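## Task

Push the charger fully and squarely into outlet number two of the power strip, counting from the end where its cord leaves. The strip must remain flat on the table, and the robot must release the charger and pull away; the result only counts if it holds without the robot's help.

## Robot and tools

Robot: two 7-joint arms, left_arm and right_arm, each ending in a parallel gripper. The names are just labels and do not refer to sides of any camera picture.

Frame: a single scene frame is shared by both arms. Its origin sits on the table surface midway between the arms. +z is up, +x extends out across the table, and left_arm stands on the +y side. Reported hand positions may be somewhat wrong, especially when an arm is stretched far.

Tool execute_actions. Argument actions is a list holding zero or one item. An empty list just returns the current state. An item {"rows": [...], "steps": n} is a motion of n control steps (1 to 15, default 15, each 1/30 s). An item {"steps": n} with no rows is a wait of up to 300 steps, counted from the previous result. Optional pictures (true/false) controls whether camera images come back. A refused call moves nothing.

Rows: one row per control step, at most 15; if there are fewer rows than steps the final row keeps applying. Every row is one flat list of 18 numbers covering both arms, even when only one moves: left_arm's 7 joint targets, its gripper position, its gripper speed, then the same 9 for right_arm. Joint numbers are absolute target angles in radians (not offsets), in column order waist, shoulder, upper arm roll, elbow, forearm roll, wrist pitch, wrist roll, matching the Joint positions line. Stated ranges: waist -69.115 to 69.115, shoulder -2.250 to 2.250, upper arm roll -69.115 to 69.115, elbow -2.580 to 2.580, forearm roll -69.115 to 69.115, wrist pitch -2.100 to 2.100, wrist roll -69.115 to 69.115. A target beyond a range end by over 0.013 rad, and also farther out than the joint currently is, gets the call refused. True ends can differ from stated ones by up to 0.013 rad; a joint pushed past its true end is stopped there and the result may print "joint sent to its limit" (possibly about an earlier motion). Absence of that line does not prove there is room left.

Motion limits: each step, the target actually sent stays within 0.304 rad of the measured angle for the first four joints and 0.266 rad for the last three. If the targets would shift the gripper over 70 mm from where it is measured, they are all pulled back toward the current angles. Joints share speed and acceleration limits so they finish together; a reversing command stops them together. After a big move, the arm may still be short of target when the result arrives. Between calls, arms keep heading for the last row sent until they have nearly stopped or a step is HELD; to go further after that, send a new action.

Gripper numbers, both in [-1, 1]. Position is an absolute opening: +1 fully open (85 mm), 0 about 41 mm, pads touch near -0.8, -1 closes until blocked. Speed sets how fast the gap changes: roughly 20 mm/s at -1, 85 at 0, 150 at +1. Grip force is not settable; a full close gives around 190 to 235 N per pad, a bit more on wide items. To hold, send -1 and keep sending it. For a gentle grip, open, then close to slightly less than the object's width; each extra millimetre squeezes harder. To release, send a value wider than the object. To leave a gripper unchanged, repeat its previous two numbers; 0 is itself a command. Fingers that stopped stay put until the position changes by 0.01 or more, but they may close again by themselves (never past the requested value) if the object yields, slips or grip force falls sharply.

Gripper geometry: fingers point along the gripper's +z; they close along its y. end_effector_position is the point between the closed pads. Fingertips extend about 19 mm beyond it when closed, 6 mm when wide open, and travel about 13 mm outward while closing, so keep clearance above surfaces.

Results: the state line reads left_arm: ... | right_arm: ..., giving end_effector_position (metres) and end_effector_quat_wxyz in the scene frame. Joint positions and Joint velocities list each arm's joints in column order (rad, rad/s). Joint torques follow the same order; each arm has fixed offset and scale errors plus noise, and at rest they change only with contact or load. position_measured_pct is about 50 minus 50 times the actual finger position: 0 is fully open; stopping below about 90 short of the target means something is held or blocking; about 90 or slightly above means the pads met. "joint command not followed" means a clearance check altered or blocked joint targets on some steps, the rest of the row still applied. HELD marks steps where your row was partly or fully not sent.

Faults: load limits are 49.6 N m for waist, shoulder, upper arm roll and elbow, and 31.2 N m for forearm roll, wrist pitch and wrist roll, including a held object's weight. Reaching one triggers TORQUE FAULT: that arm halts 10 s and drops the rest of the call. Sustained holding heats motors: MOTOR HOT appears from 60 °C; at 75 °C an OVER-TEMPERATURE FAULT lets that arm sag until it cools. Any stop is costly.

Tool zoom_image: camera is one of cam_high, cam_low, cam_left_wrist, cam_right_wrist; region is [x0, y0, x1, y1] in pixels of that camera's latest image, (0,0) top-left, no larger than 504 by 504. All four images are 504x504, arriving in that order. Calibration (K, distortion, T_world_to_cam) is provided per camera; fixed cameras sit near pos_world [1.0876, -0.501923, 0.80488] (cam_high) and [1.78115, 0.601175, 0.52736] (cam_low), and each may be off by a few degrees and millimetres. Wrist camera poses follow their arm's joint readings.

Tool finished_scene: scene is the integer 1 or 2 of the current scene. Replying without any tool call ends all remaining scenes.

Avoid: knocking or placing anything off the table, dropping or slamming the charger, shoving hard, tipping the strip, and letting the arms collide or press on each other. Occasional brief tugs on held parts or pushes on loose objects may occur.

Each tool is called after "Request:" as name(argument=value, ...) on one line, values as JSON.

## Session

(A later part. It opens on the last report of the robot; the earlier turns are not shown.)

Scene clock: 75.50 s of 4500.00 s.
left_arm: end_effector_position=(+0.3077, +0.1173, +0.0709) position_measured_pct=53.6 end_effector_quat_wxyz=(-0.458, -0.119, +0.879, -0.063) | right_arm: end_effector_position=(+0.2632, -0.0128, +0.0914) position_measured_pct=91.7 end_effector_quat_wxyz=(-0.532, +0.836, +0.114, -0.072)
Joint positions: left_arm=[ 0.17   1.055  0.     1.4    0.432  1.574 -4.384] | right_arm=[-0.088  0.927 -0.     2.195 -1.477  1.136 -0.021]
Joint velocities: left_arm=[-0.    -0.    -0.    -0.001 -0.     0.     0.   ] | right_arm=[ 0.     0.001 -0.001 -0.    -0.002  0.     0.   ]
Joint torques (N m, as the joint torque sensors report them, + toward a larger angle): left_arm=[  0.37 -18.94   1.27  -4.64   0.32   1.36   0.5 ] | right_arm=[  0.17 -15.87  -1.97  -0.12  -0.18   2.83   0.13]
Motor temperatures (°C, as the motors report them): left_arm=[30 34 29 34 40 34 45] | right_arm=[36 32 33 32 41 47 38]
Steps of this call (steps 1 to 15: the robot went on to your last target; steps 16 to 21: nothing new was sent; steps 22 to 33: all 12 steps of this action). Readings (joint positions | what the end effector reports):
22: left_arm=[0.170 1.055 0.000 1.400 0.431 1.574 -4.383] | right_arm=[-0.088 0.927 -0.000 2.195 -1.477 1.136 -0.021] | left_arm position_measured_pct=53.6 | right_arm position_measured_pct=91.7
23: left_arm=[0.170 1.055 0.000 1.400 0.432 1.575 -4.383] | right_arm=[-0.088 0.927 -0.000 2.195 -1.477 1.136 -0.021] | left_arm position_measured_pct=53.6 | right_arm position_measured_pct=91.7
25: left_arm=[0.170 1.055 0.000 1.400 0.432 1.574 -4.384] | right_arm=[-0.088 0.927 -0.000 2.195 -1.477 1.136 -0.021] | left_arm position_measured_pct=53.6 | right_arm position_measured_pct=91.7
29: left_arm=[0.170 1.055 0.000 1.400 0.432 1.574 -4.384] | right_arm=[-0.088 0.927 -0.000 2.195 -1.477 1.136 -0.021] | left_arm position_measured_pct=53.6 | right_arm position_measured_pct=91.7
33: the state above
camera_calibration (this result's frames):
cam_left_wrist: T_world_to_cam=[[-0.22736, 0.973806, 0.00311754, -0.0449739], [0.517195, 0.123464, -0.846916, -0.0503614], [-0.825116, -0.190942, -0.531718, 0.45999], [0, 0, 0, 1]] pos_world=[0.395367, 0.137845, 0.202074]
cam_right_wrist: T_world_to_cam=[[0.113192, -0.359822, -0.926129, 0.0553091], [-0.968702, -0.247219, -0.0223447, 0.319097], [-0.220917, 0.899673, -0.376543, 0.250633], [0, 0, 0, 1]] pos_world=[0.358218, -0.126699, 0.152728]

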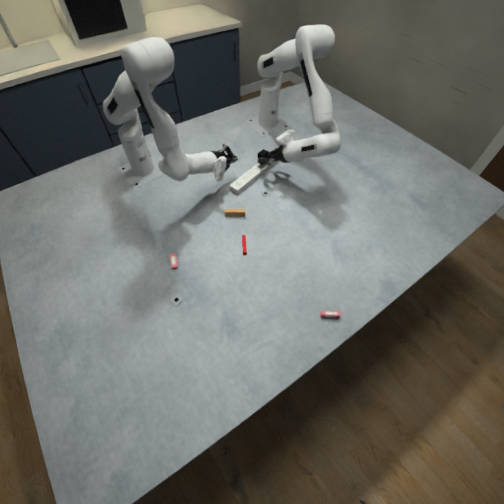

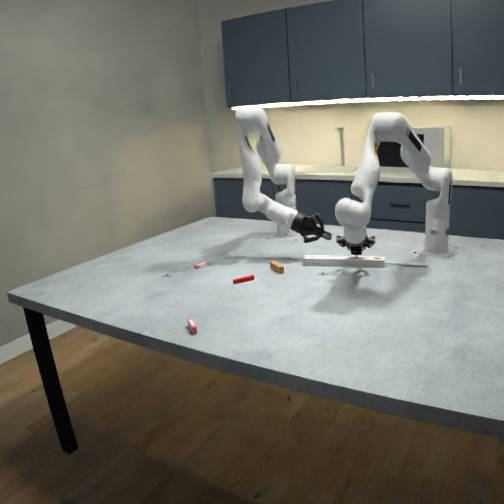

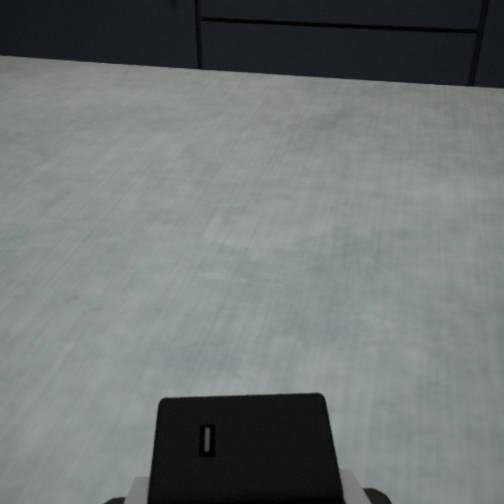

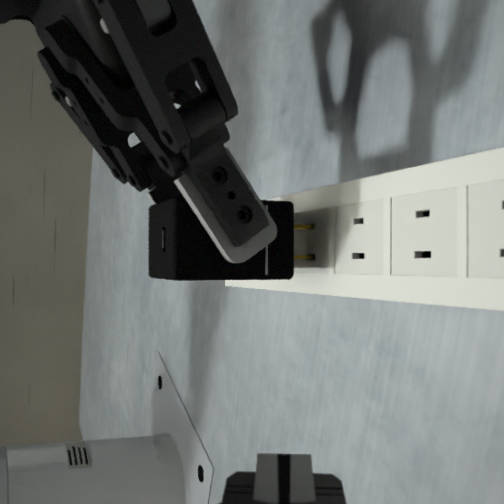

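Request:
execute_actions(actions=[{"rows": [[0.1705,1.05358,0,1.40061,0.43134,1.57447,-4.38256,-1,-0.3,-0.0883,0.9272,0,2.1953,-1.4774,1.1362,-0.021,-1,0],[0.1705,1.05358,0,1.40061,0.43134,1.57447,-4.38256,-1,-0.3,-0.0883,0.9272,0,2.1953,-1.4774,1.1362,-0.021,-1,0],[0.1705,1.05358,0,1.40061,0.43134,1.57447,-4.38256,-1,-0.3,-0.0883,0.9272,0,2.1953,-1.4774,1.1362,-0.021,-1,0],[0.1705,1.05358,0,1.40061,0.43134,1.57447,-4.38256,-1,-0.3,-0.0883,0.9272,0,2.1953,-1.4774,1.1362,-0.021,-1,0],[0.17232,1.05462,0,1.39774,0.43277,1.57564,-4.38072,-1,-0.3,-0.0883,0.9272,0,2.1953,-1.4774,1.1362,-0.021,-1,0],[0.17232,1.05462,0,1.39774,0.43277,1.57564,-4.38072,-1,-0.3,-0.0883,0.9272,0,2.1953,-1.4774,1.1362,-0.021,-1,0],[0.17232,1.05462,0,1.39774,0.43277,1.57564,-4.38072,-1,-0.3,-0.0883,0.9272,0,2.1953,-1.4774,1.1362,-0.021,-1,0],[0.17232,1.05462,0,1.39774,0.43277,1.57564,-4.38072,-1,-0.3,-0.0883,0.9272,0,2.1953,-1.4774,1.1362,-0.021,-1,0],[0.17232,1.05462,0,1.39774,0.43277,1.57564,-4.38072,-1,-0.3,-0.0883,0.9272,0,2.1953,-1.4774,1.1362,-0.021,-1,0],[0.17232,1.05645,0,1.39756,0.43275,1.57414,-4.38141,-1,-0.3,-0.0883,0.9272,0,2.1953,-1.4774,1.1362,-0.021,-1,0],[0.17232,1.05828,0,1.39737,0.43274,1.57265,-4.38210,-1,-0.3,-0.0883,0.9272,0,2.1953,-1.4774,1.1362,-0.021,-1,0]], "steps": 15}])

Request:
zoom_image(camera="cam_right_wrist", region=[270, 205, 340, 275])

Scene clock: 77.83 s of 4500.00 s.
left_arm: end_effector_position=(+0.3080, +0.1161, +0.0695) position_measured_pct=53.6 end_effector_quat_wxyz=(-0.457, -0.119, +0.879, -0.062) | right_arm: end_effector_position=(+0.2632, -0.0128, +0.0914) position_measured_pct=91.7 end_effector_quat_wxyz=(-0.532, +0.836, +0.114, -0.072)
Joint positions: left_arm=[ 0.172  1.058 -0.     1.397  0.433  1.573 -4.382] | right_arm=[-0.088  0.927 -0.     2.195 -1.477  1.136 -0.021]
Joint velocities: left_arm=[-0.     0.002  0.    -0.002  0.001  0.    -0.   ] | right_arm=[ 0.     0.    -0.    -0.    -0.001 -0.001  0.001]
Joint torques (N m, as the joint torque sensors report them, + toward a larger angle): left_arm=[ -0.15 -20.68   1.9   -4.2    0.71   2.5    0.43] | right_arm=[ -0.12 -16.03  -1.95   0.07  -0.23   2.78   0.02]
Motor temperatures (°C, as the motors report them): left_arm=[30 34 29 34 40 34 45] | right_arm=[36 32 33 32 41 47 38]
Steps of this call (steps 1 to 15: the robot went on to your last target; steps 16 to 55: nothing new was sent; steps 56 to 70: all 15 steps of this action). Readings (joint positions | what the end effector reports):
56: left_arm=[0.170 1.054 0.000 1.401 0.431 1.574 -4.384] | right_arm=[-0.088 0.927 -0.000 2.195 -1.477 1.136 -0.021] | left_arm position_measured_pct=53.6 | right_arm position_measured_pct=91.7
57: left_arm=[0.170 1.053 0.000 1.401 0.431 1.574 -4.383] | right_arm=[-0.088 0.927 -0.000 2.195 -1.477 1.136 -0.021] | left_arm position_measured_pct=53.6 | right_arm position_measured_pct=91.7
59: left_arm=[0.170 1.053 -0.000 1.400 0.431 1.574 -4.383] | right_arm=[-0.088 0.927 -0.000 2.195 -1.477 1.136 -0.021] | left_arm position_measured_pct=53.6 | right_arm position_measured_pct=91.7
63: left_arm=[0.172 1.054 0.000 1.398 0.433 1.576 -4.381] | right_arm=[-0.088 0.927 -0.000 2.195 -1.477 1.136 -0.021] | left_arm position_measured_pct=53.6 | right_arm position_measured_pct=91.7
70: the state above
camera_calibration (this result's frames):
cam_left_wrist: T_world_to_cam=[[-0.227505, 0.973769, 0.00391312, -0.0438002], [0.517617, 0.124335, -0.84653, -0.0518371], [-0.824811, -0.190565, -0.532326, 0.459202], [0, 0, 0, 1]] pos_world=[0.395622, 0.136604, 0.200735]
cam_right_wrist: T_world_to_cam=[[0.113192, -0.359822, -0.926129, 0.0553091], [-0.968702, -0.247219, -0.0223447, 0.319097], [-0.220917, 0.899673, -0.376544, 0.250633], [0, 0, 0, 1]] pos_world=[0.358218, -0.126699, 0.152728]

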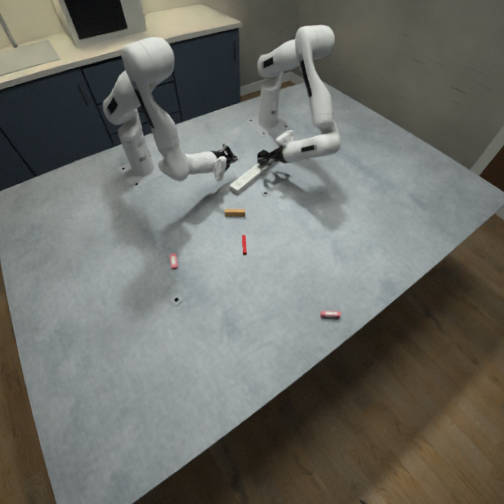

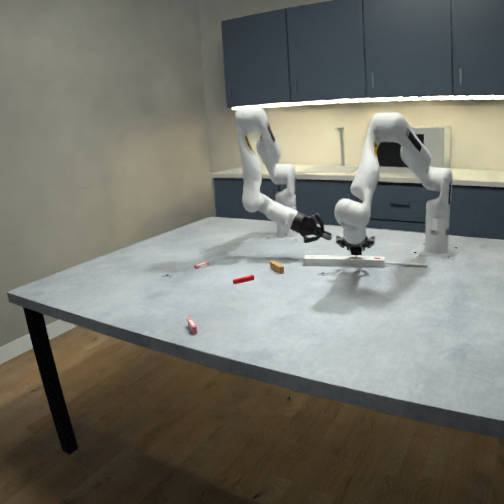

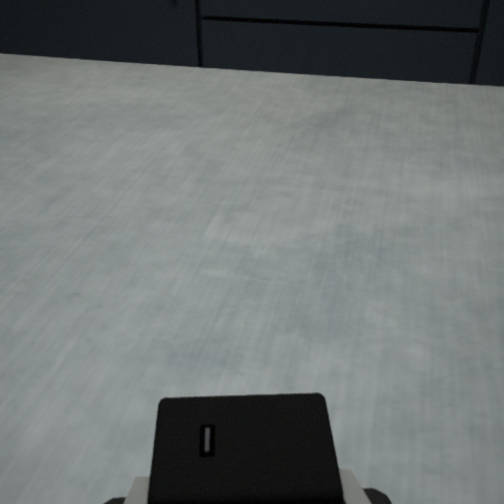

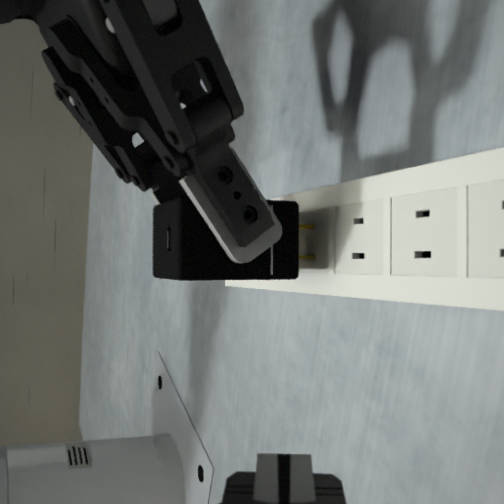

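Region (270, 205, 340, 275) of cam_right_wrist's 504x504 image, scaled by 7.200.

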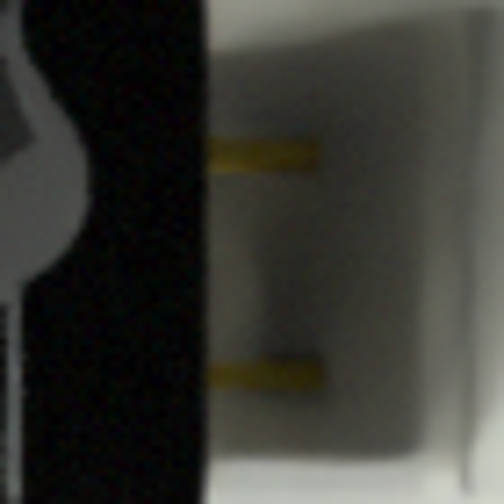

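Request:
execute_actions(actions=[{"rows": [[0.17232,1.05966,0,1.39713,0.43273,1.57162,-4.38258,-1,-0.3,-0.0883,0.9272,0,2.1953,-1.4774,1.1362,-0.021,-1,0],[0.17232,1.06103,0,1.39690,0.43272,1.57058,-4.38306,-1,-0.3,-0.0883,0.9272,0,2.1953,-1.4774,1.1362,-0.021,-1,0],[0.17232,1.06241,0,1.39666,0.43271,1.56955,-4.38353,-1,-0.3,-0.0883,0.9272,0,2.1953,-1.4774,1.1362,-0.021,-1,0],[0.17232,1.06378,0,1.39643,0.43270,1.56852,-4.38401,-1,-0.3,-0.0883,0.9272,0,2.1953,-1.4774,1.1362,-0.021,-1,0],[0.17232,1.06516,0,1.39619,0.43269,1.56749,-4.38449,-1,-0.3,-0.0883,0.9272,0,2.1953,-1.4774,1.1362,-0.021,-1,0],[0.17232,1.06653,0,1.39595,0.43267,1.56645,-4.38497,-1,-0.3,-0.0883,0.9272,0,2.1953,-1.4774,1.1362,-0.021,-1,0],[0.17232,1.06791,0,1.39572,0.43266,1.56542,-4.38545,-1,-0.3,-0.0883,0.9272,0,2.1953,-1.4774,1.1362,-0.021,-1,0],[0.17232,1.06928,0,1.39548,0.43265,1.56439,-4.38592,-1,-0.3,-0.0883,0.9272,0,2.1953,-1.4774,1.1362,-0.021,-1,0],[0.17232,1.07066,0,1.39525,0.43264,1.56335,-4.38640,-1,-0.3,-0.0883,0.9272,0,2.1953,-1.4774,1.1362,-0.021,-1,0],[0.17232,1.07203,0,1.39501,0.43263,1.56232,-4.38688,-1,-0.3,-0.0883,0.9272,0,2.1953,-1.4774,1.1362,-0.021,-1,0]], "steps": 15}])

Scene clock: 80.77 s of 4500.00 s.
left_arm: end_effector_position=(+0.3080, +0.1161, +0.0622) position_measured_pct=53.6 end_effector_quat_wxyz=(-0.457, -0.119, +0.879, -0.062) | right_arm: end_effector_position=(+0.2632, -0.0128, +0.0914) position_measured_pct=91.7 end_effector_quat_wxyz=(-0.532, +0.836, +0.114, -0.072)
Joint positions: left_arm=[ 0.172  1.072 -0.     1.395  0.433  1.562 -4.387] | right_arm=[-0.088  0.927 -0.     2.195 -1.477  1.136 -0.021]
Joint velocities: left_arm=[ 0.     0.002  0.    -0.002  0.     0.     0.   ] | right_arm=[ 0.     0.     0.002  0.    -0.001 -0.     0.001]
Joint torques (N m, as the joint torque sensors report them, + toward a larger angle): left_arm=[ -0.01 -20.69   1.84  -4.31   0.65   2.46   0.27] | right_arm=[  0.15 -15.73  -1.87   0.03  -0.2    2.84   0.02]
Motor temperatures (°C, as the motors report them): left_arm=[30 34 29 34 40 34 45] | right_arm=[36 32 33 32 41 47 38]
Steps of this call (steps 1 to 15: the robot went on to your last target; steps 16 to 73: nothing new was sent; steps 74 to 88: all 15 steps of this action). Readings (joint positions | what the end effector reports):
74: left_arm=[0.172 1.059 0.000 1.397 0.433 1.573 -4.382] | right_arm=[-0.088 0.927 -0.000 2.195 -1.477 1.136 -0.021] | left_arm position_measured_pct=53.6 | right_arm position_measured_pct=91.7
75: left_arm=[0.172 1.060 0.000 1.397 0.433 1.572 -4.383] | right_arm=[-0.088 0.927 -0.000 2.195 -1.477 1.136 -0.021] | left_arm position_measured_pct=53.6 | right_arm position_measured_pct=91.7
77: left_arm=[0.172 1.062 0.000 1.397 0.433 1.570 -4.383] | right_arm=[-0.088 0.927 -0.000 2.195 -1.477 1.136 -0.021] | left_arm position_measured_pct=53.6 | right_arm position_measured_pct=91.7
81: left_arm=[0.172 1.068 0.000 1.396 0.433 1.566 -4.385] | right_arm=[-0.088 0.927 -0.000 2.195 -1.477 1.136 -0.021] | left_arm position_measured_pct=53.6 | right_arm position_measured_pct=91.7
88: the state above
camera_calibration (this result's frames):
cam_left_wrist: T_world_to_cam=[[-0.227382, 0.973798, 0.00393, -0.0438193], [0.517678, 0.124294, -0.846499, -0.0580513], [-0.824807, -0.190444, -0.532376, 0.455319], [0, 0, 0, 1]] pos_world=[0.395639, 0.136599, 0.193433]
cam_right_wrist: T_world_to_cam=[[0.113191, -0.359822, -0.926129, 0.0553091], [-0.968702, -0.247219, -0.0223443, 0.319097], [-0.220917, 0.899672, -0.376544, 0.250633], [0, 0, 0, 1]] pos_world=[0.358218, -0.126699, 0.152728]

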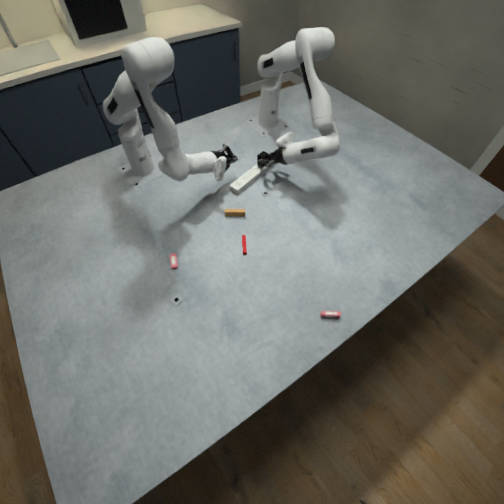

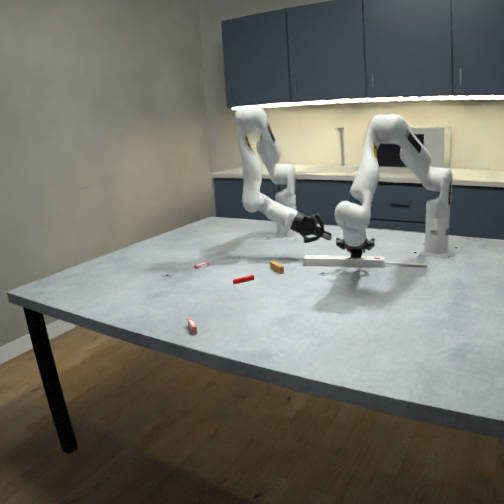

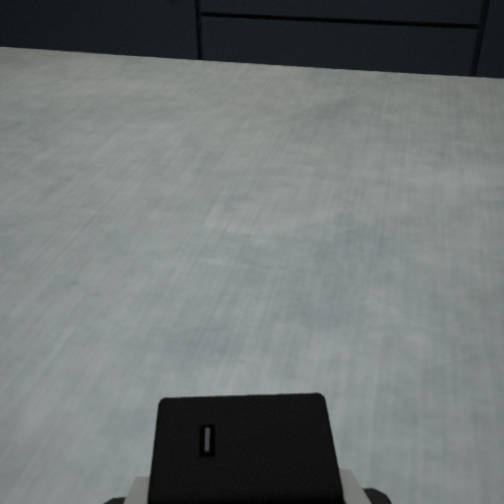

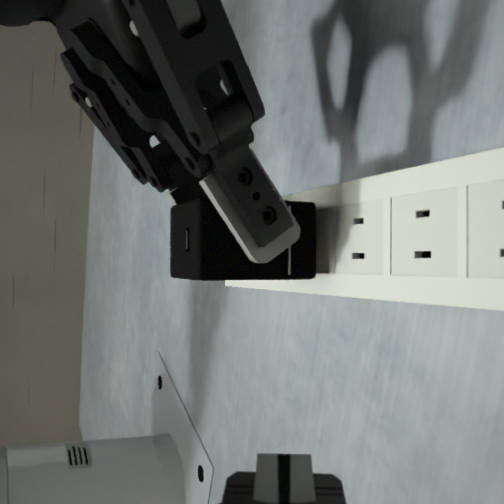

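Request:
execute_actions(actions=[{"rows": [[0.17232,1.07365,0,1.39469,0.43262,1.56114,-4.38743,-1,-0.3,-0.0883,0.9272,0,2.1953,-1.4774,1.1362,-0.021,-1,0],[0.17232,1.07526,0,1.39437,0.43260,1.55997,-4.38797,-1,-0.3,-0.0883,0.9272,0,2.1953,-1.4774,1.1362,-0.021,-1,0],[0.17232,1.07688,0,1.39405,0.43259,1.55879,-4.38852,-1,-0.3,-0.0883,0.9272,0,2.1953,-1.4774,1.1362,-0.021,-1,0],[0.17232,1.07849,0,1.39373,0.43258,1.55762,-4.38906,-1,-0.3,-0.0883,0.9272,0,2.1953,-1.4774,1.1362,-0.021,-1,0],[0.17232,1.08011,0,1.39342,0.43257,1.55644,-4.38961,-1,-0.3,-0.0883,0.9272,0,2.1953,-1.4774,1.1362,-0.021,-1,0],[0.17232,1.08173,0,1.39310,0.43255,1.55526,-4.39015,-1,-0.3,-0.0883,0.9272,0,2.1953,-1.4774,1.1362,-0.021,-1,0],[0.17232,1.08334,0,1.39278,0.43254,1.55409,-4.39070,-1,-0.3,-0.0883,0.9272,0,2.1953,-1.4774,1.1362,-0.021,-1,0],[0.17232,1.08496,0,1.39246,0.43253,1.55291,-4.39124,-1,-0.3,-0.0883,0.9272,0,2.1953,-1.4774,1.1362,-0.021,-1,0],[0.17232,1.08600,0,1.39225,0.43252,1.55215,-4.39159,-1,-0.3,-0.0883,0.9272,0,2.1953,-1.4774,1.1362,-0.021,-1,0],[0.17232,1.08700,0,1.39205,0.43251,1.55143,-4.39193,-1,-0.3,-0.0883,0.9272,0,2.1953,-1.4774,1.1362,-0.021,-1,0],[0.17232,1.08760,0,1.39194,0.43250,1.55099,-4.39213,-1,-0.3,-0.0883,0.9272,0,2.1953,-1.4774,1.1362,-0.021,-1,0],[0.17232,1.08819,0,1.39182,0.43250,1.55056,-4.39233,-1,-0.3,-0.0883,0.9272,0,2.1953,-1.4774,1.1362,-0.021,-1,0]], "steps": 15}])

Scene clock: 83.00 s of 4500.00 s.
left_arm: end_effector_position=(+0.3082, +0.1160, +0.0573) position_measured_pct=53.6 end_effector_quat_wxyz=(-0.458, -0.119, +0.879, -0.063) | right_arm: end_effector_position=(+0.2632, -0.0128, +0.0914) position_measured_pct=91.7 end_effector_quat_wxyz=(-0.532, +0.836, +0.114, -0.072)
Joint positions: left_arm=[ 0.171  1.082  0.001  1.392  0.433  1.557 -4.392] | right_arm=[-0.088  0.927 -0.     2.195 -1.477  1.136 -0.021]
Joint velocities: left_arm=[ 0.     0.004 -0.    -0.001 -0.    -0.001 -0.001] | right_arm=[ 0.     0.    -0.002  0.     0.002  0.001  0.   ]
Joint torques (N m, as the joint torque sensors report them, + toward a larger angle): left_arm=[  0.71 -16.24   1.14  -4.56   0.1   -0.33   0.38] | right_arm=[  0.24 -15.83  -2.01   0.    -0.15   2.94  -0.03]
Motor temperatures (°C, as the motors report them): left_arm=[30 34 29 34 40 34 45] | right_arm=[36 32 33 32 41 47 38]
Steps of this call (steps 1 to 15: the robot went on to your last target; steps 16 to 52: nothing new was sent; steps 53 to 67: all 15 steps of this action). Readings (joint positions | what the end effector reports):
53: left_arm=[0.172 1.073 0.000 1.395 0.433 1.562 -4.387] | right_arm=[-0.088 0.927 -0.000 2.195 -1.477 1.136 -0.021] | left_arm position_measured_pct=53.6 | right_arm position_measured_pct=91.7
54: left_arm=[0.172 1.074 -0.000 1.394 0.433 1.561 -4.387] | right_arm=[-0.088 0.927 -0.000 2.195 -1.477 1.136 -0.021] | left_arm position_measured_pct=53.6 | right_arm position_measured_pct=91.7
56: left_arm=[0.172 1.075 0.000 1.394 0.433 1.562 -4.388] | right_arm=[-0.088 0.927 -0.000 2.195 -1.477 1.136 -0.021] | left_arm position_measured_pct=53.6 | right_arm position_measured_pct=91.7
60: left_arm=[0.171 1.078 0.001 1.393 0.434 1.562 -4.390] | right_arm=[-0.088 0.927 -0.000 2.195 -1.477 1.136 -0.021] | left_arm position_measured_pct=53.6 | right_arm position_measured_pct=91.7
67: the state above
camera_calibration (this result's frames):
cam_left_wrist: T_world_to_cam=[[-0.227312, 0.973821, 0.00132925, -0.0435206], [0.516868, 0.121806, -0.847355, -0.0616432], [-0.825334, -0.191927, -0.531025, 0.45314], [0, 0, 0, 1]] pos_world=[0.39596, 0.13686, 0.188453]
cam_right_wrist: T_world_to_cam=[[0.113192, -0.359822, -0.92613, 0.0553093], [-0.968702, -0.24722, -0.0223444, 0.319097], [-0.220917, 0.899673, -0.376543, 0.250633], [0, 0, 0, 1]] pos_world=[0.358218, -0.126699, 0.152728]

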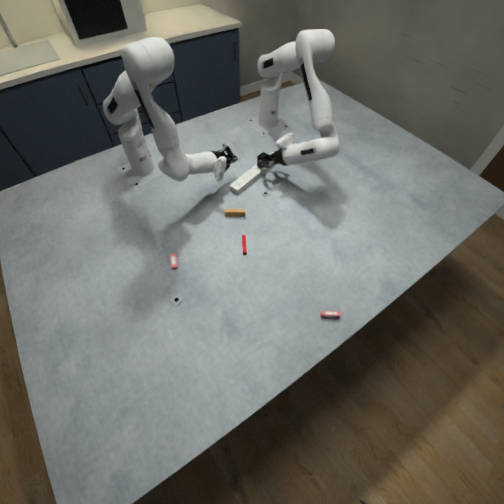

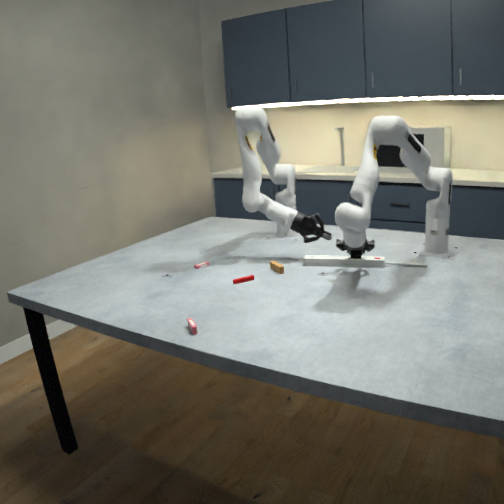

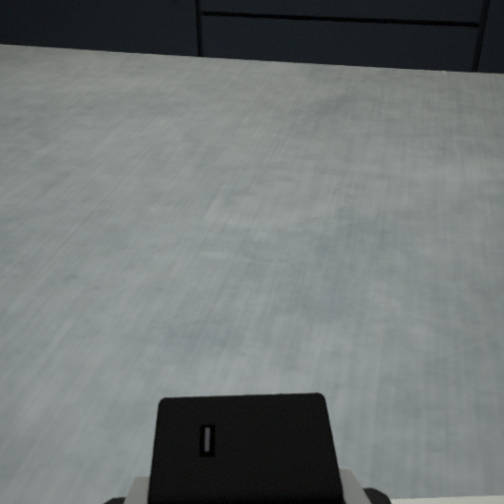

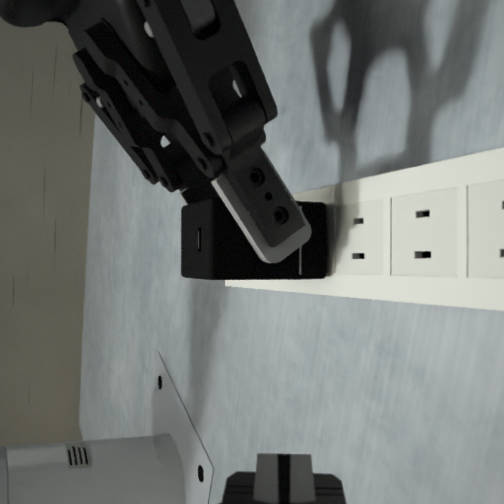

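Request:
execute_actions(actions=[{"rows": [[0.17232,1.08897,-0.0003,1.39178,0.43213,1.54960,-4.39228,-1,-0.3,-0.0883,0.9272,0,2.1953,-1.4774,1.1362,-0.021,-1,0],[0.17232,1.08975,-0.0006,1.39174,0.43175,1.54865,-4.39222,-1,-0.3,-0.0883,0.9272,0,2.1953,-1.4774,1.1362,-0.021,-1,0],[0.17232,1.09053,-0.0009,1.39170,0.43138,1.54769,-4.39217,-1,-0.3,-0.0883,0.9272,0,2.1953,-1.4774,1.1362,-0.021,-1,0],[0.17232,1.09132,-0.0013,1.39167,0.43100,1.54674,-4.39211,-1,-0.3,-0.0883,0.9272,0,2.1953,-1.4774,1.1362,-0.021,-1,0],[0.17232,1.09210,-0.0016,1.39163,0.43063,1.54578,-4.39206,-1,-0.3,-0.0883,0.9272,0,2.1953,-1.4774,1.1362,-0.021,-1,0],[0.17232,1.09288,-0.0019,1.39159,0.43026,1.54482,-4.39200,-1,-0.3,-0.0883,0.9272,0,2.1953,-1.4774,1.1362,-0.021,-1,0],[0.17232,1.09366,-0.0022,1.39155,0.42988,1.54387,-4.39195,-1,-0.3,-0.0883,0.9272,0,2.1953,-1.4774,1.1362,-0.021,-1,0],[0.17232,1.09444,-0.0025,1.39151,0.42951,1.54291,-4.39189,-1,-0.3,-0.0883,0.9272,0,2.1953,-1.4774,1.1362,-0.021,-1,0]], "steps": 15}])

Request:
zoom_image(camera="cam_right_wrist", region=[270, 180, 380, 290])

Scene clock: 85.30 s of 4500.00 s.
left_arm: end_effector_position=(+0.3083, +0.1161, +0.0549) position_measured_pct=53.6 end_effector_quat_wxyz=(-0.457, -0.120, +0.879, -0.063) | right_arm: end_effector_position=(+0.2632, -0.0128, +0.0914) position_measured_pct=91.7 end_effector_quat_wxyz=(-0.532, +0.836, +0.114, -0.072)
Joint positions: left_arm=[ 0.172  1.086  0.     1.392  0.433  1.553 -4.392] | right_arm=[-0.088  0.927 -0.     2.195 -1.477  1.136 -0.021]
Joint velocities: left_arm=[ 0.    -0.001 -0.    -0.001 -0.    -0.     0.   ] | right_arm=[ 0.     0.     0.001 -0.    -0.001 -0.     0.   ]
Joint torques (N m, as the joint torque sensors report them, + toward a larger angle): left_arm=[  0.24 -13.95  -0.76  -4.44  -0.95  -2.3    0.38] | right_arm=[  0.2  -16.06  -1.86   0.19  -0.2    2.88   0.11]
Motor temperatures (°C, as the motors report them): left_arm=[30 34 29 34 40 34 45] | right_arm=[36 32 33 32 41 47 38]
Steps of this call (steps 1 to 15: the robot went on to your last target; steps 16 to 54: nothing new was sent; steps 55 to 69: all 15 steps of this action). Readings (joint positions | what the end effector reports):
55: left_arm=[0.171 1.083 0.001 1.392 0.433 1.557 -4.392] | right_arm=[-0.088 0.927 -0.000 2.195 -1.477 1.136 -0.021] | left_arm position_measured_pct=53.6 | right_arm position_measured_pct=91.7
56: left_arm=[0.171 1.083 0.001 1.392 0.433 1.556 -4.392] | right_arm=[-0.088 0.927 -0.000 2.195 -1.477 1.136 -0.021] | left_arm position_measured_pct=53.6 | right_arm position_measured_pct=91.7
58: left_arm=[0.171 1.085 0.000 1.392 0.433 1.554 -4.392] | right_arm=[-0.088 0.927 -0.000 2.195 -1.477 1.136 -0.021] | left_arm position_measured_pct=53.6 | right_arm position_measured_pct=91.7
62: left_arm=[0.172 1.086 0.000 1.391 0.433 1.553 -4.392] | right_arm=[-0.088 0.927 -0.000 2.195 -1.477 1.136 -0.021] | left_arm position_measured_pct=53.6 | right_arm position_measured_pct=91.7
69: the state above
camera_calibration (this result's frames):
cam_left_wrist: T_world_to_cam=[[-0.227974, 0.973661, 0.00338252, -0.0434908], [0.517715, 0.124159, -0.846496, -0.0643204], [-0.824621, -0.191228, -0.532384, 0.451747], [0, 0, 0, 1]] pos_world=[0.395905, 0.136718, 0.186203]
cam_right_wrist: T_world_to_cam=[[0.113192, -0.359822, -0.926129, 0.0553091], [-0.968702, -0.247219, -0.0223447, 0.319097], [-0.220917, 0.899673, -0.376543, 0.250633], [0, 0, 0, 1]] pos_world=[0.358218, -0.126699, 0.152728]

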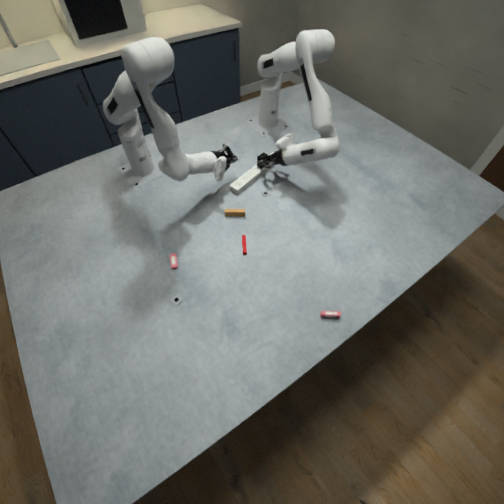

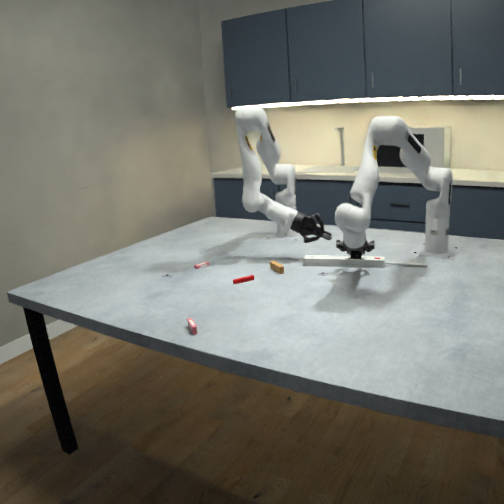

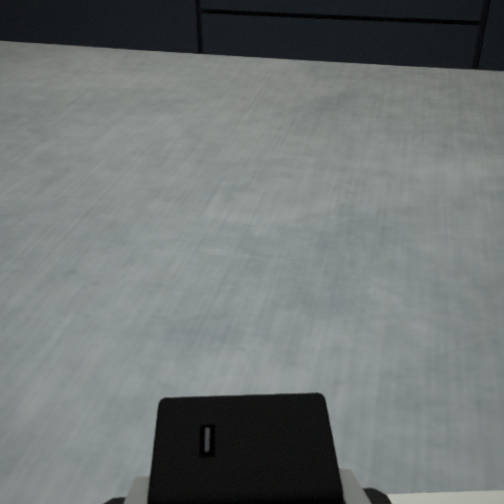

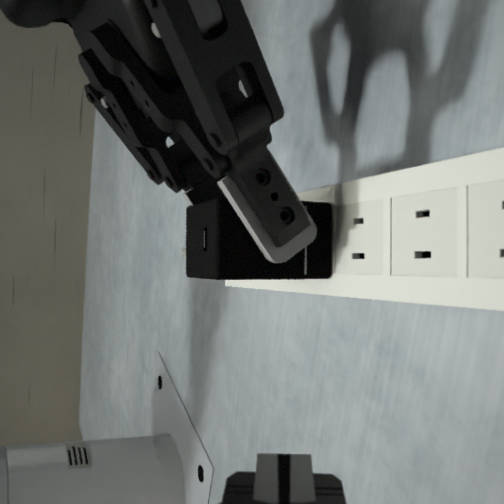

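Region (270, 180, 380, 290) of cam_right_wrist's 504x504 image, scaled by 4.582.

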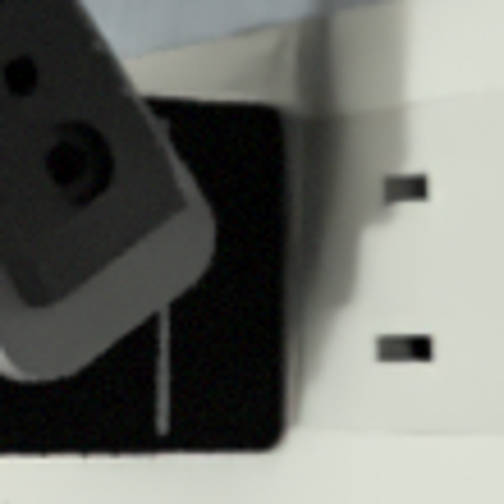

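Request:
execute_actions(actions=[{"rows": [[0.17232,1.09152,-0.0017,1.39180,0.43051,1.54604,-4.39177,-1,-0.3,-0.0883,0.9272,0,2.1953,-1.4774,1.1362,-0.021,-1,0],[0.17232,1.08860,-0.0008,1.39208,0.43151,1.54916,-4.39165,-1,-0.3,-0.0883,0.9272,0,2.1953,-1.4774,1.1362,-0.021,-1,0],[0.17232,1.08568,0,1.39237,0.43251,1.55229,-4.39153,-1,-0.3,-0.0883,0.9272,0,2.1953,-1.4774,1.1362,-0.021,-1,0],[0.17232,1.08568,0,1.39237,0.43251,1.55229,-4.39153,-1,-0.3,-0.0883,0.9272,0,2.1953,-1.4774,1.1362,-0.021,-1,0],[0.17232,1.08568,0,1.39237,0.43251,1.55229,-4.39153,-1,-0.3,-0.0883,0.9272,0,2.1953,-1.4774,1.1362,-0.021,-1,0],[0.17232,1.08568,0,1.39237,0.43251,1.55229,-4.39153,1,0.6,-0.0883,0.9272,0,2.1953,-1.4774,1.1362,-0.021,-1,0]], "steps": 15}])

Scene clock: 86.93 s of 4500.00 s.
left_arm: end_effector_position=(+0.3080, +0.1162, +0.0549) position_measured_pct=21.4 end_effector_quat_wxyz=(-0.457, -0.119, +0.879, -0.062) | right_arm: end_effector_position=(+0.2632, -0.0128, +0.0914) position_measured_pct=91.7 end_effector_quat_wxyz=(-0.532, +0.836, +0.114, -0.072)
Joint positions: left_arm=[ 0.172  1.086  0.     1.392  0.433  1.552 -4.392] | right_arm=[-0.088  0.927 -0.     2.195 -1.477  1.136 -0.021]
Joint velocities: left_arm=[ 0.     0.001  0.    -0.001  0.     0.     0.   ] | right_arm=[-0.     0.001  0.001 -0.    -0.002 -0.     0.001]
Joint torques (N m, as the joint torque sensors report them, + toward a larger angle): left_arm=[  0.12 -20.42   1.6   -4.3    0.78   2.38   0.67] | right_arm=[  0.06 -15.88  -1.79   0.28  -0.11   2.82   0.08]
Motor temperatures (°C, as the motors report them): left_arm=[30 34 29 34 40 34 45] | right_arm=[36 33 33 32 41 47 38]
Steps of this call (steps 1 to 15: the robot went on to your last target; steps 16 to 34: nothing new was sent; steps 35 to 49: all 15 steps of this action). Readings (joint positions | what the end effector reports):
35: left_arm=[0.172 1.085 0.000 1.392 0.433 1.553 -4.392] | right_arm=[-0.088 0.927 -0.000 2.195 -1.477 1.136 -0.021] | left_arm position_measured_pct=53.6 | right_arm position_measured_pct=91.7
36: left_arm=[0.172 1.084 0.000 1.393 0.433 1.552 -4.392] | right_arm=[-0.088 0.927 -0.000 2.195 -1.477 1.136 -0.021] | left_arm position_measured_pct=53.6 | right_arm position_measured_pct=91.7
38: left_arm=[0.172 1.083 0.000 1.393 0.432 1.552 -4.391] | right_arm=[-0.088 0.927 -0.000 2.195 -1.477 1.136 -0.021] | left_arm position_measured_pct=53.6 | right_arm position_measured_pct=91.7
42: left_arm=[0.172 1.085 -0.000 1.392 0.432 1.552 -4.392] | right_arm=[-0.088 0.927 -0.000 2.195 -1.477 1.136 -0.021] | left_arm position_measured_pct=50.0 | right_arm position_measured_pct=91.7
49: the state above
camera_calibration (this result's frames):
cam_left_wrist: T_world_to_cam=[[-0.227222, 0.973835, 0.00405765, -0.0439128], [0.517631, 0.124304, -0.846526, -0.0641996], [-0.824881, -0.190249, -0.532332, 0.451422], [0, 0, 0, 1]] pos_world=[0.395623, 0.136627, 0.186138]
cam_right_wrist: T_world_to_cam=[[0.113191, -0.359822, -0.926129, 0.0553091], [-0.968702, -0.247219, -0.0223445, 0.319097], [-0.220917, 0.899673, -0.376544, 0.250633], [0, 0, 0, 1]] pos_world=[0.358218, -0.126699, 0.152728]

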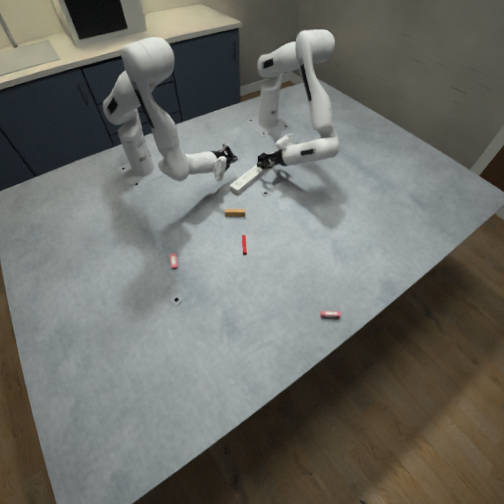

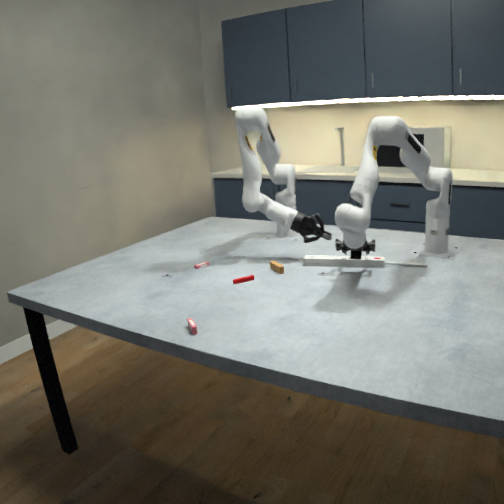

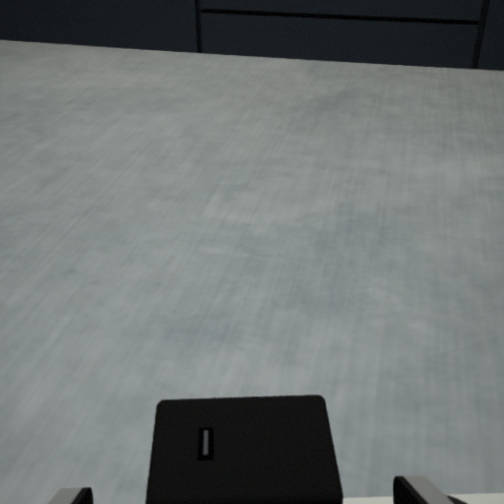

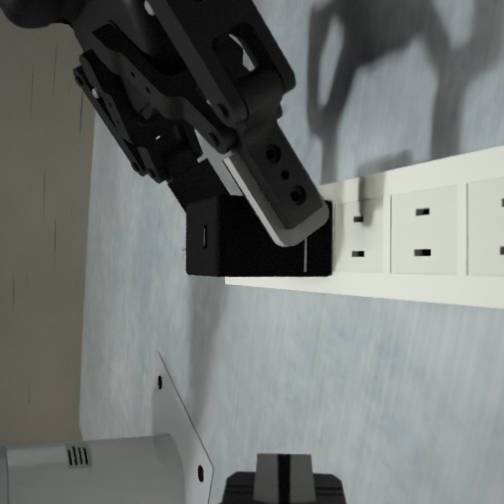

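Request:
execute_actions(actions=[{"rows": [[0.17232,0.72,0,1.39237,0.43251,1.55229,-4.39153,1,0.6,-0.0883,0.9272,0,2.1953,-1.4774,1.1362,-0.021,-1,0]], "steps": 15}])

Request:
zoom_image(camera="cam_right_wrist", region=[170, 150, 370, 350])

Scene clock: 88.27 s of 4500.00 s.
left_arm: end_effector_position=(+0.3634, +0.1008, +0.1852) position_measured_pct=0.0 end_effector_quat_wxyz=(-0.311, -0.087, +0.939, -0.121) | right_arm: end_effector_position=(+0.2632, -0.0128, +0.0914) position_measured_pct=91.7 end_effector_quat_wxyz=(-0.532, +0.836, +0.114, -0.072)
Joint positions: left_arm=[ 0.172  0.743  0.     1.391  0.433  1.553 -4.392] | right_arm=[-0.088  0.927 -0.     2.195 -1.477  1.136 -0.021]
Joint velocities: left_arm=[ 0.001 -0.39   0.002 -0.005  0.002  0.004 -0.   ] | right_arm=[ 0.     0.     0.002  0.    -0.    -0.001  0.001]
Joint torques (N m, as the joint torque sensors report them, + toward a larger angle): left_arm=[ -0.08 -14.47   0.77  -5.24   0.66   1.49   0.34] | right_arm=[  0.1  -15.96  -1.85   0.06  -0.24   2.94   0.2 ]
Motor temperatures (°C, as the motors report them): left_arm=[30 34 29 34 40 34 45] | right_arm=[36 33 33 32 41 47 38]
Steps of this call (steps 1 to 15: the robot went on to your last target; steps 16 to 25: nothing new was sent; steps 26 to 40: all 15 steps of this action). Readings (joint positions | what the end effector reports):
26: left_arm=[0.172 1.084 -0.000 1.393 0.432 1.552 -4.392] | right_arm=[-0.088 0.927 -0.000 2.195 -1.477 1.136 -0.021] | left_arm position_measured_pct=0.0 | right_arm position_measured_pct=91.7
27: left_arm=[0.172 1.078 -0.000 1.393 0.432 1.552 -4.392] | right_arm=[-0.088 0.927 -0.000 2.195 -1.477 1.136 -0.021] | left_arm position_measured_pct=0.0 | right_arm position_measured_pct=91.7
29: left_arm=[0.172 1.049 -0.000 1.394 0.432 1.552 -4.392] | right_arm=[-0.088 0.927 -0.000 2.195 -1.477 1.136 -0.021] | left_arm position_measured_pct=0.0 | right_arm position_measured_pct=91.7
33: left_arm=[0.172 0.932 -0.000 1.393 0.432 1.552 -4.392] | right_arm=[-0.088 0.927 -0.000 2.195 -1.477 1.136 -0.021] | left_arm position_measured_pct=0.0 | right_arm position_measured_pct=91.7
40: the state above
camera_calibration (this result's frames):
cam_left_wrist: T_world_to_cam=[[-0.201639, 0.966738, -0.157354, 0.00449101], [0.766319, 0.0556576, -0.640045, -0.102424], [-0.609997, -0.249641, -0.752052, 0.532157], [0, 0, 0, 1]] pos_world=[0.40401, 0.134207, 0.33536]
cam_right_wrist: T_world_to_cam=[[0.113191, -0.359822, -0.92613, 0.0553092], [-0.968702, -0.247219, -0.0223444, 0.319097], [-0.220917, 0.899673, -0.376543, 0.250633], [0, 0, 0, 1]] pos_world=[0.358218, -0.126699, 0.152728]

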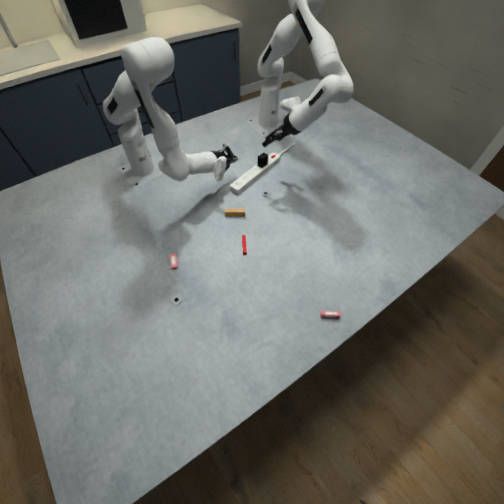

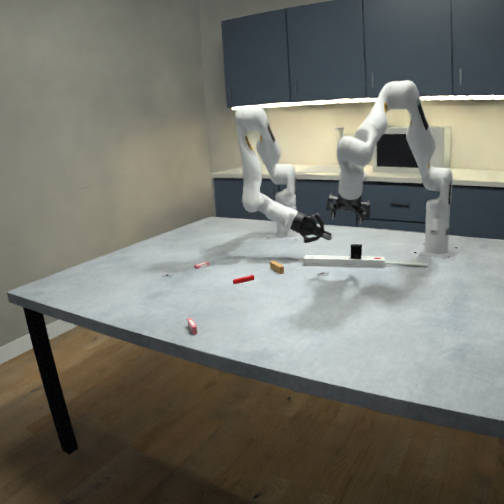

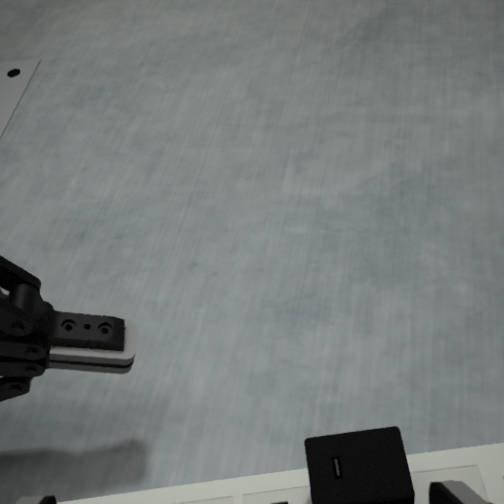

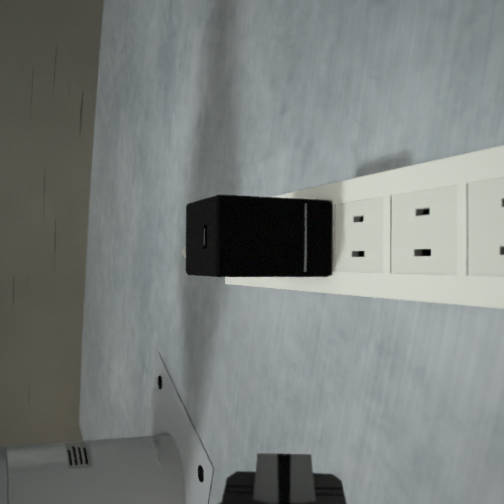

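Region (170, 150, 370, 350) of cam_right_wrist's 504x504 image, scaled by 2.520.

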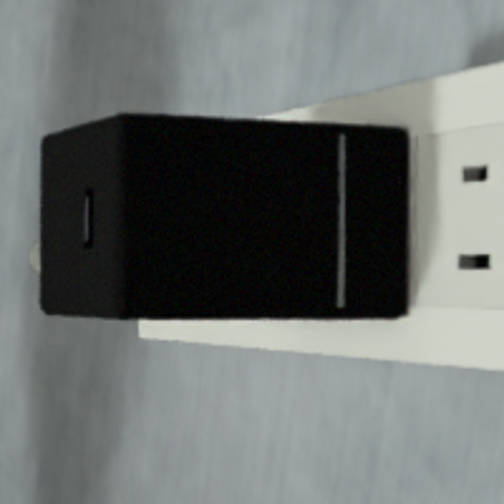

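Request:
execute_actions(actions=[{"rows": [[0.17232,0.72,0,1.39237,0.43251,1.55229,-4.39153,1,0.6,0.25,0.62,0,2.1953,-1.4774,1.1362,-0.021,-1,0]], "steps": 15}])

Request:
zoom_image(camera="cam_high", region=[220, 135, 300, 205])

Scene clock: 89.23 s of 4500.00 s.
left_arm: end_effector_position=(+0.3651, +0.1005, +0.1941) position_measured_pct=0.0 end_effector_quat_wxyz=(-0.301, -0.085, +0.942, -0.124) | right_arm: end_effector_position=(+0.3874, -0.1146, +0.1879) position_measured_pct=91.7 end_effector_quat_wxyz=(-0.519, +0.843, +0.058, +0.130)
Joint positions: left_arm=[ 0.172  0.72   0.     1.392  0.433  1.552 -4.392] | right_arm=[ 0.223  0.645  0.001  2.194 -1.478  1.136 -0.021]
Joint velocities: left_arm=[-0.    -0.001  0.     0.    -0.    -0.    -0.   ] | right_arm=[ 0.418 -0.371  0.017 -0.005 -0.002  0.001 -0.   ]
Joint torques (N m, as the joint torque sensors report them, + toward a larger angle): left_arm=[ -0.09 -18.96   1.15  -7.23   0.83   1.71   0.27] | right_arm=[ -2.51 -11.73  -3.28  -1.6   -0.38   2.67   0.03]
Motor temperatures (°C, as the motors report them): left_arm=[30 34 29 34 40 34 45] | right_arm=[36 33 33 32 41 47 38]
Steps of this call (steps 1 to 14: the robot went on to your last target; steps 15 to 29: all 15 steps of this action). Readings (joint positions | what the end effector reports):
15: left_arm=[0.172 0.720 0.000 1.392 0.433 1.552 -4.392] | right_arm=[-0.087 0.926 -0.000 2.195 -1.477 1.136 -0.021] | left_arm position_measured_pct=0.0 | right_arm position_measured_pct=91.7
16: left_arm=[0.172 0.720 0.000 1.392 0.433 1.552 -4.392] | right_arm=[-0.080 0.919 -0.001 2.196 -1.477 1.136 -0.021] | left_arm position_measured_pct=0.0 | right_arm position_measured_pct=91.7
18: left_arm=[0.172 0.720 0.000 1.392 0.433 1.552 -4.392] | right_arm=[-0.050 0.889 -0.002 2.196 -1.477 1.136 -0.021] | left_arm position_measured_pct=0.0 | right_arm position_measured_pct=91.7
22: left_arm=[0.172 0.720 0.000 1.392 0.433 1.552 -4.392] | right_arm=[0.053 0.795 -0.001 2.195 -1.477 1.136 -0.021] | left_arm position_measured_pct=0.0 | right_arm position_measured_pct=91.7
29: the state above
camera_calibration (this result's frames):
cam_left_wrist: T_world_to_cam=[[-0.19825, 0.965899, -0.166543, 0.00709659], [0.779798, 0.0524912, -0.623826, -0.105734], [-0.593811, -0.253543, -0.763613, 0.536592], [0, 0, 0, 1]] pos_world=[0.402492, 0.134745, 0.34497]
cam_right_wrist: T_world_to_cam=[[0.252258, -0.410049, -0.876485, 0.0250117], [-0.952077, 0.0567268, -0.300553, 0.497069], [0.172962, 0.910298, -0.376088, 0.254513], [0, 0, 0, 1]] pos_world=[0.422918, -0.249623, 0.267037]

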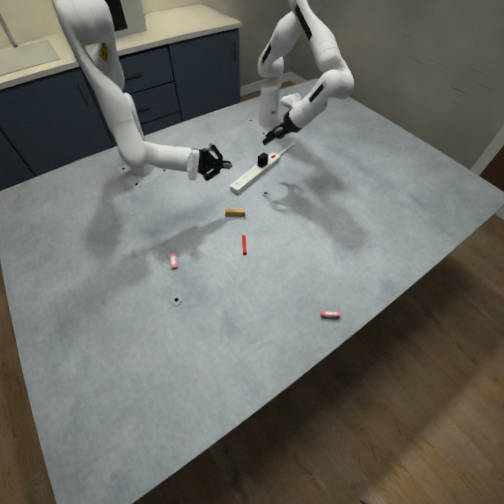

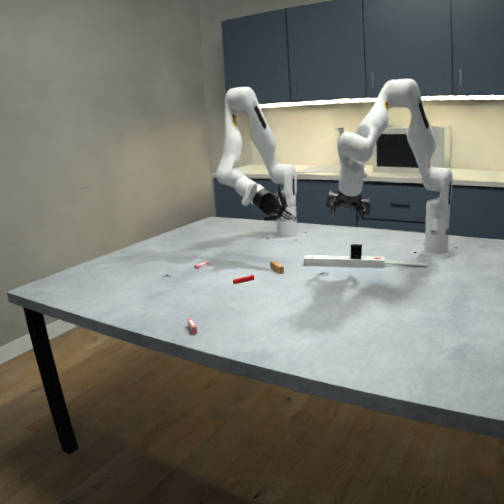

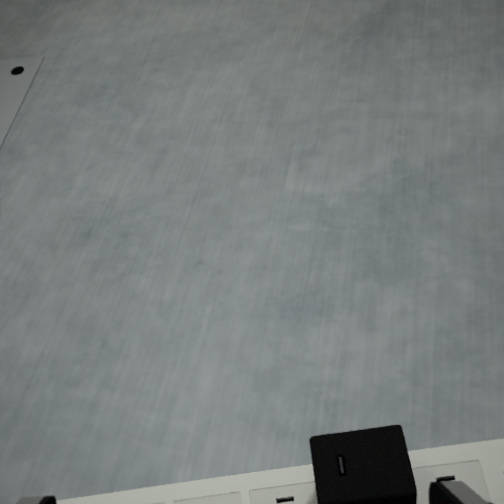

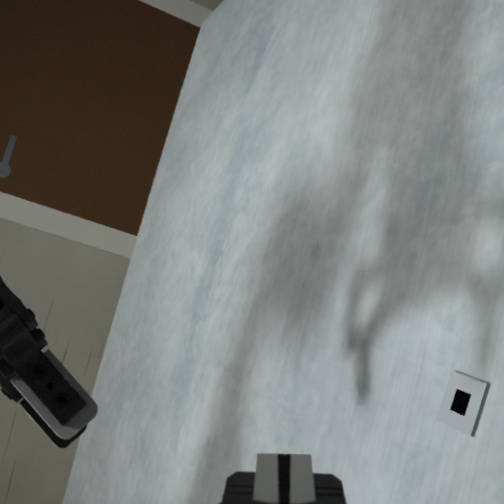

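Region (220, 135, 300, 205) of cam_high's 504x504 image, scaled by 6.300, with more detail than that image has; it fills the top 441 rows of this view, and the rest is white.

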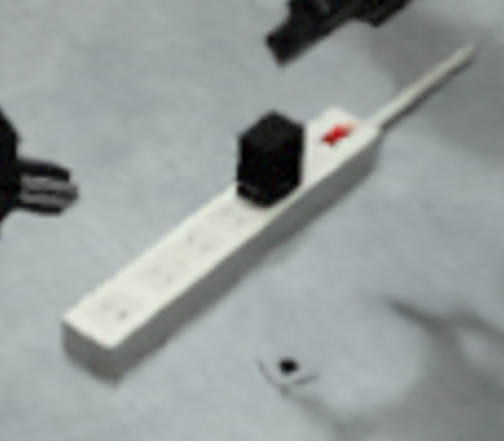

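Request:
finished_scene(scene=1)

The scene is finished: the task was done.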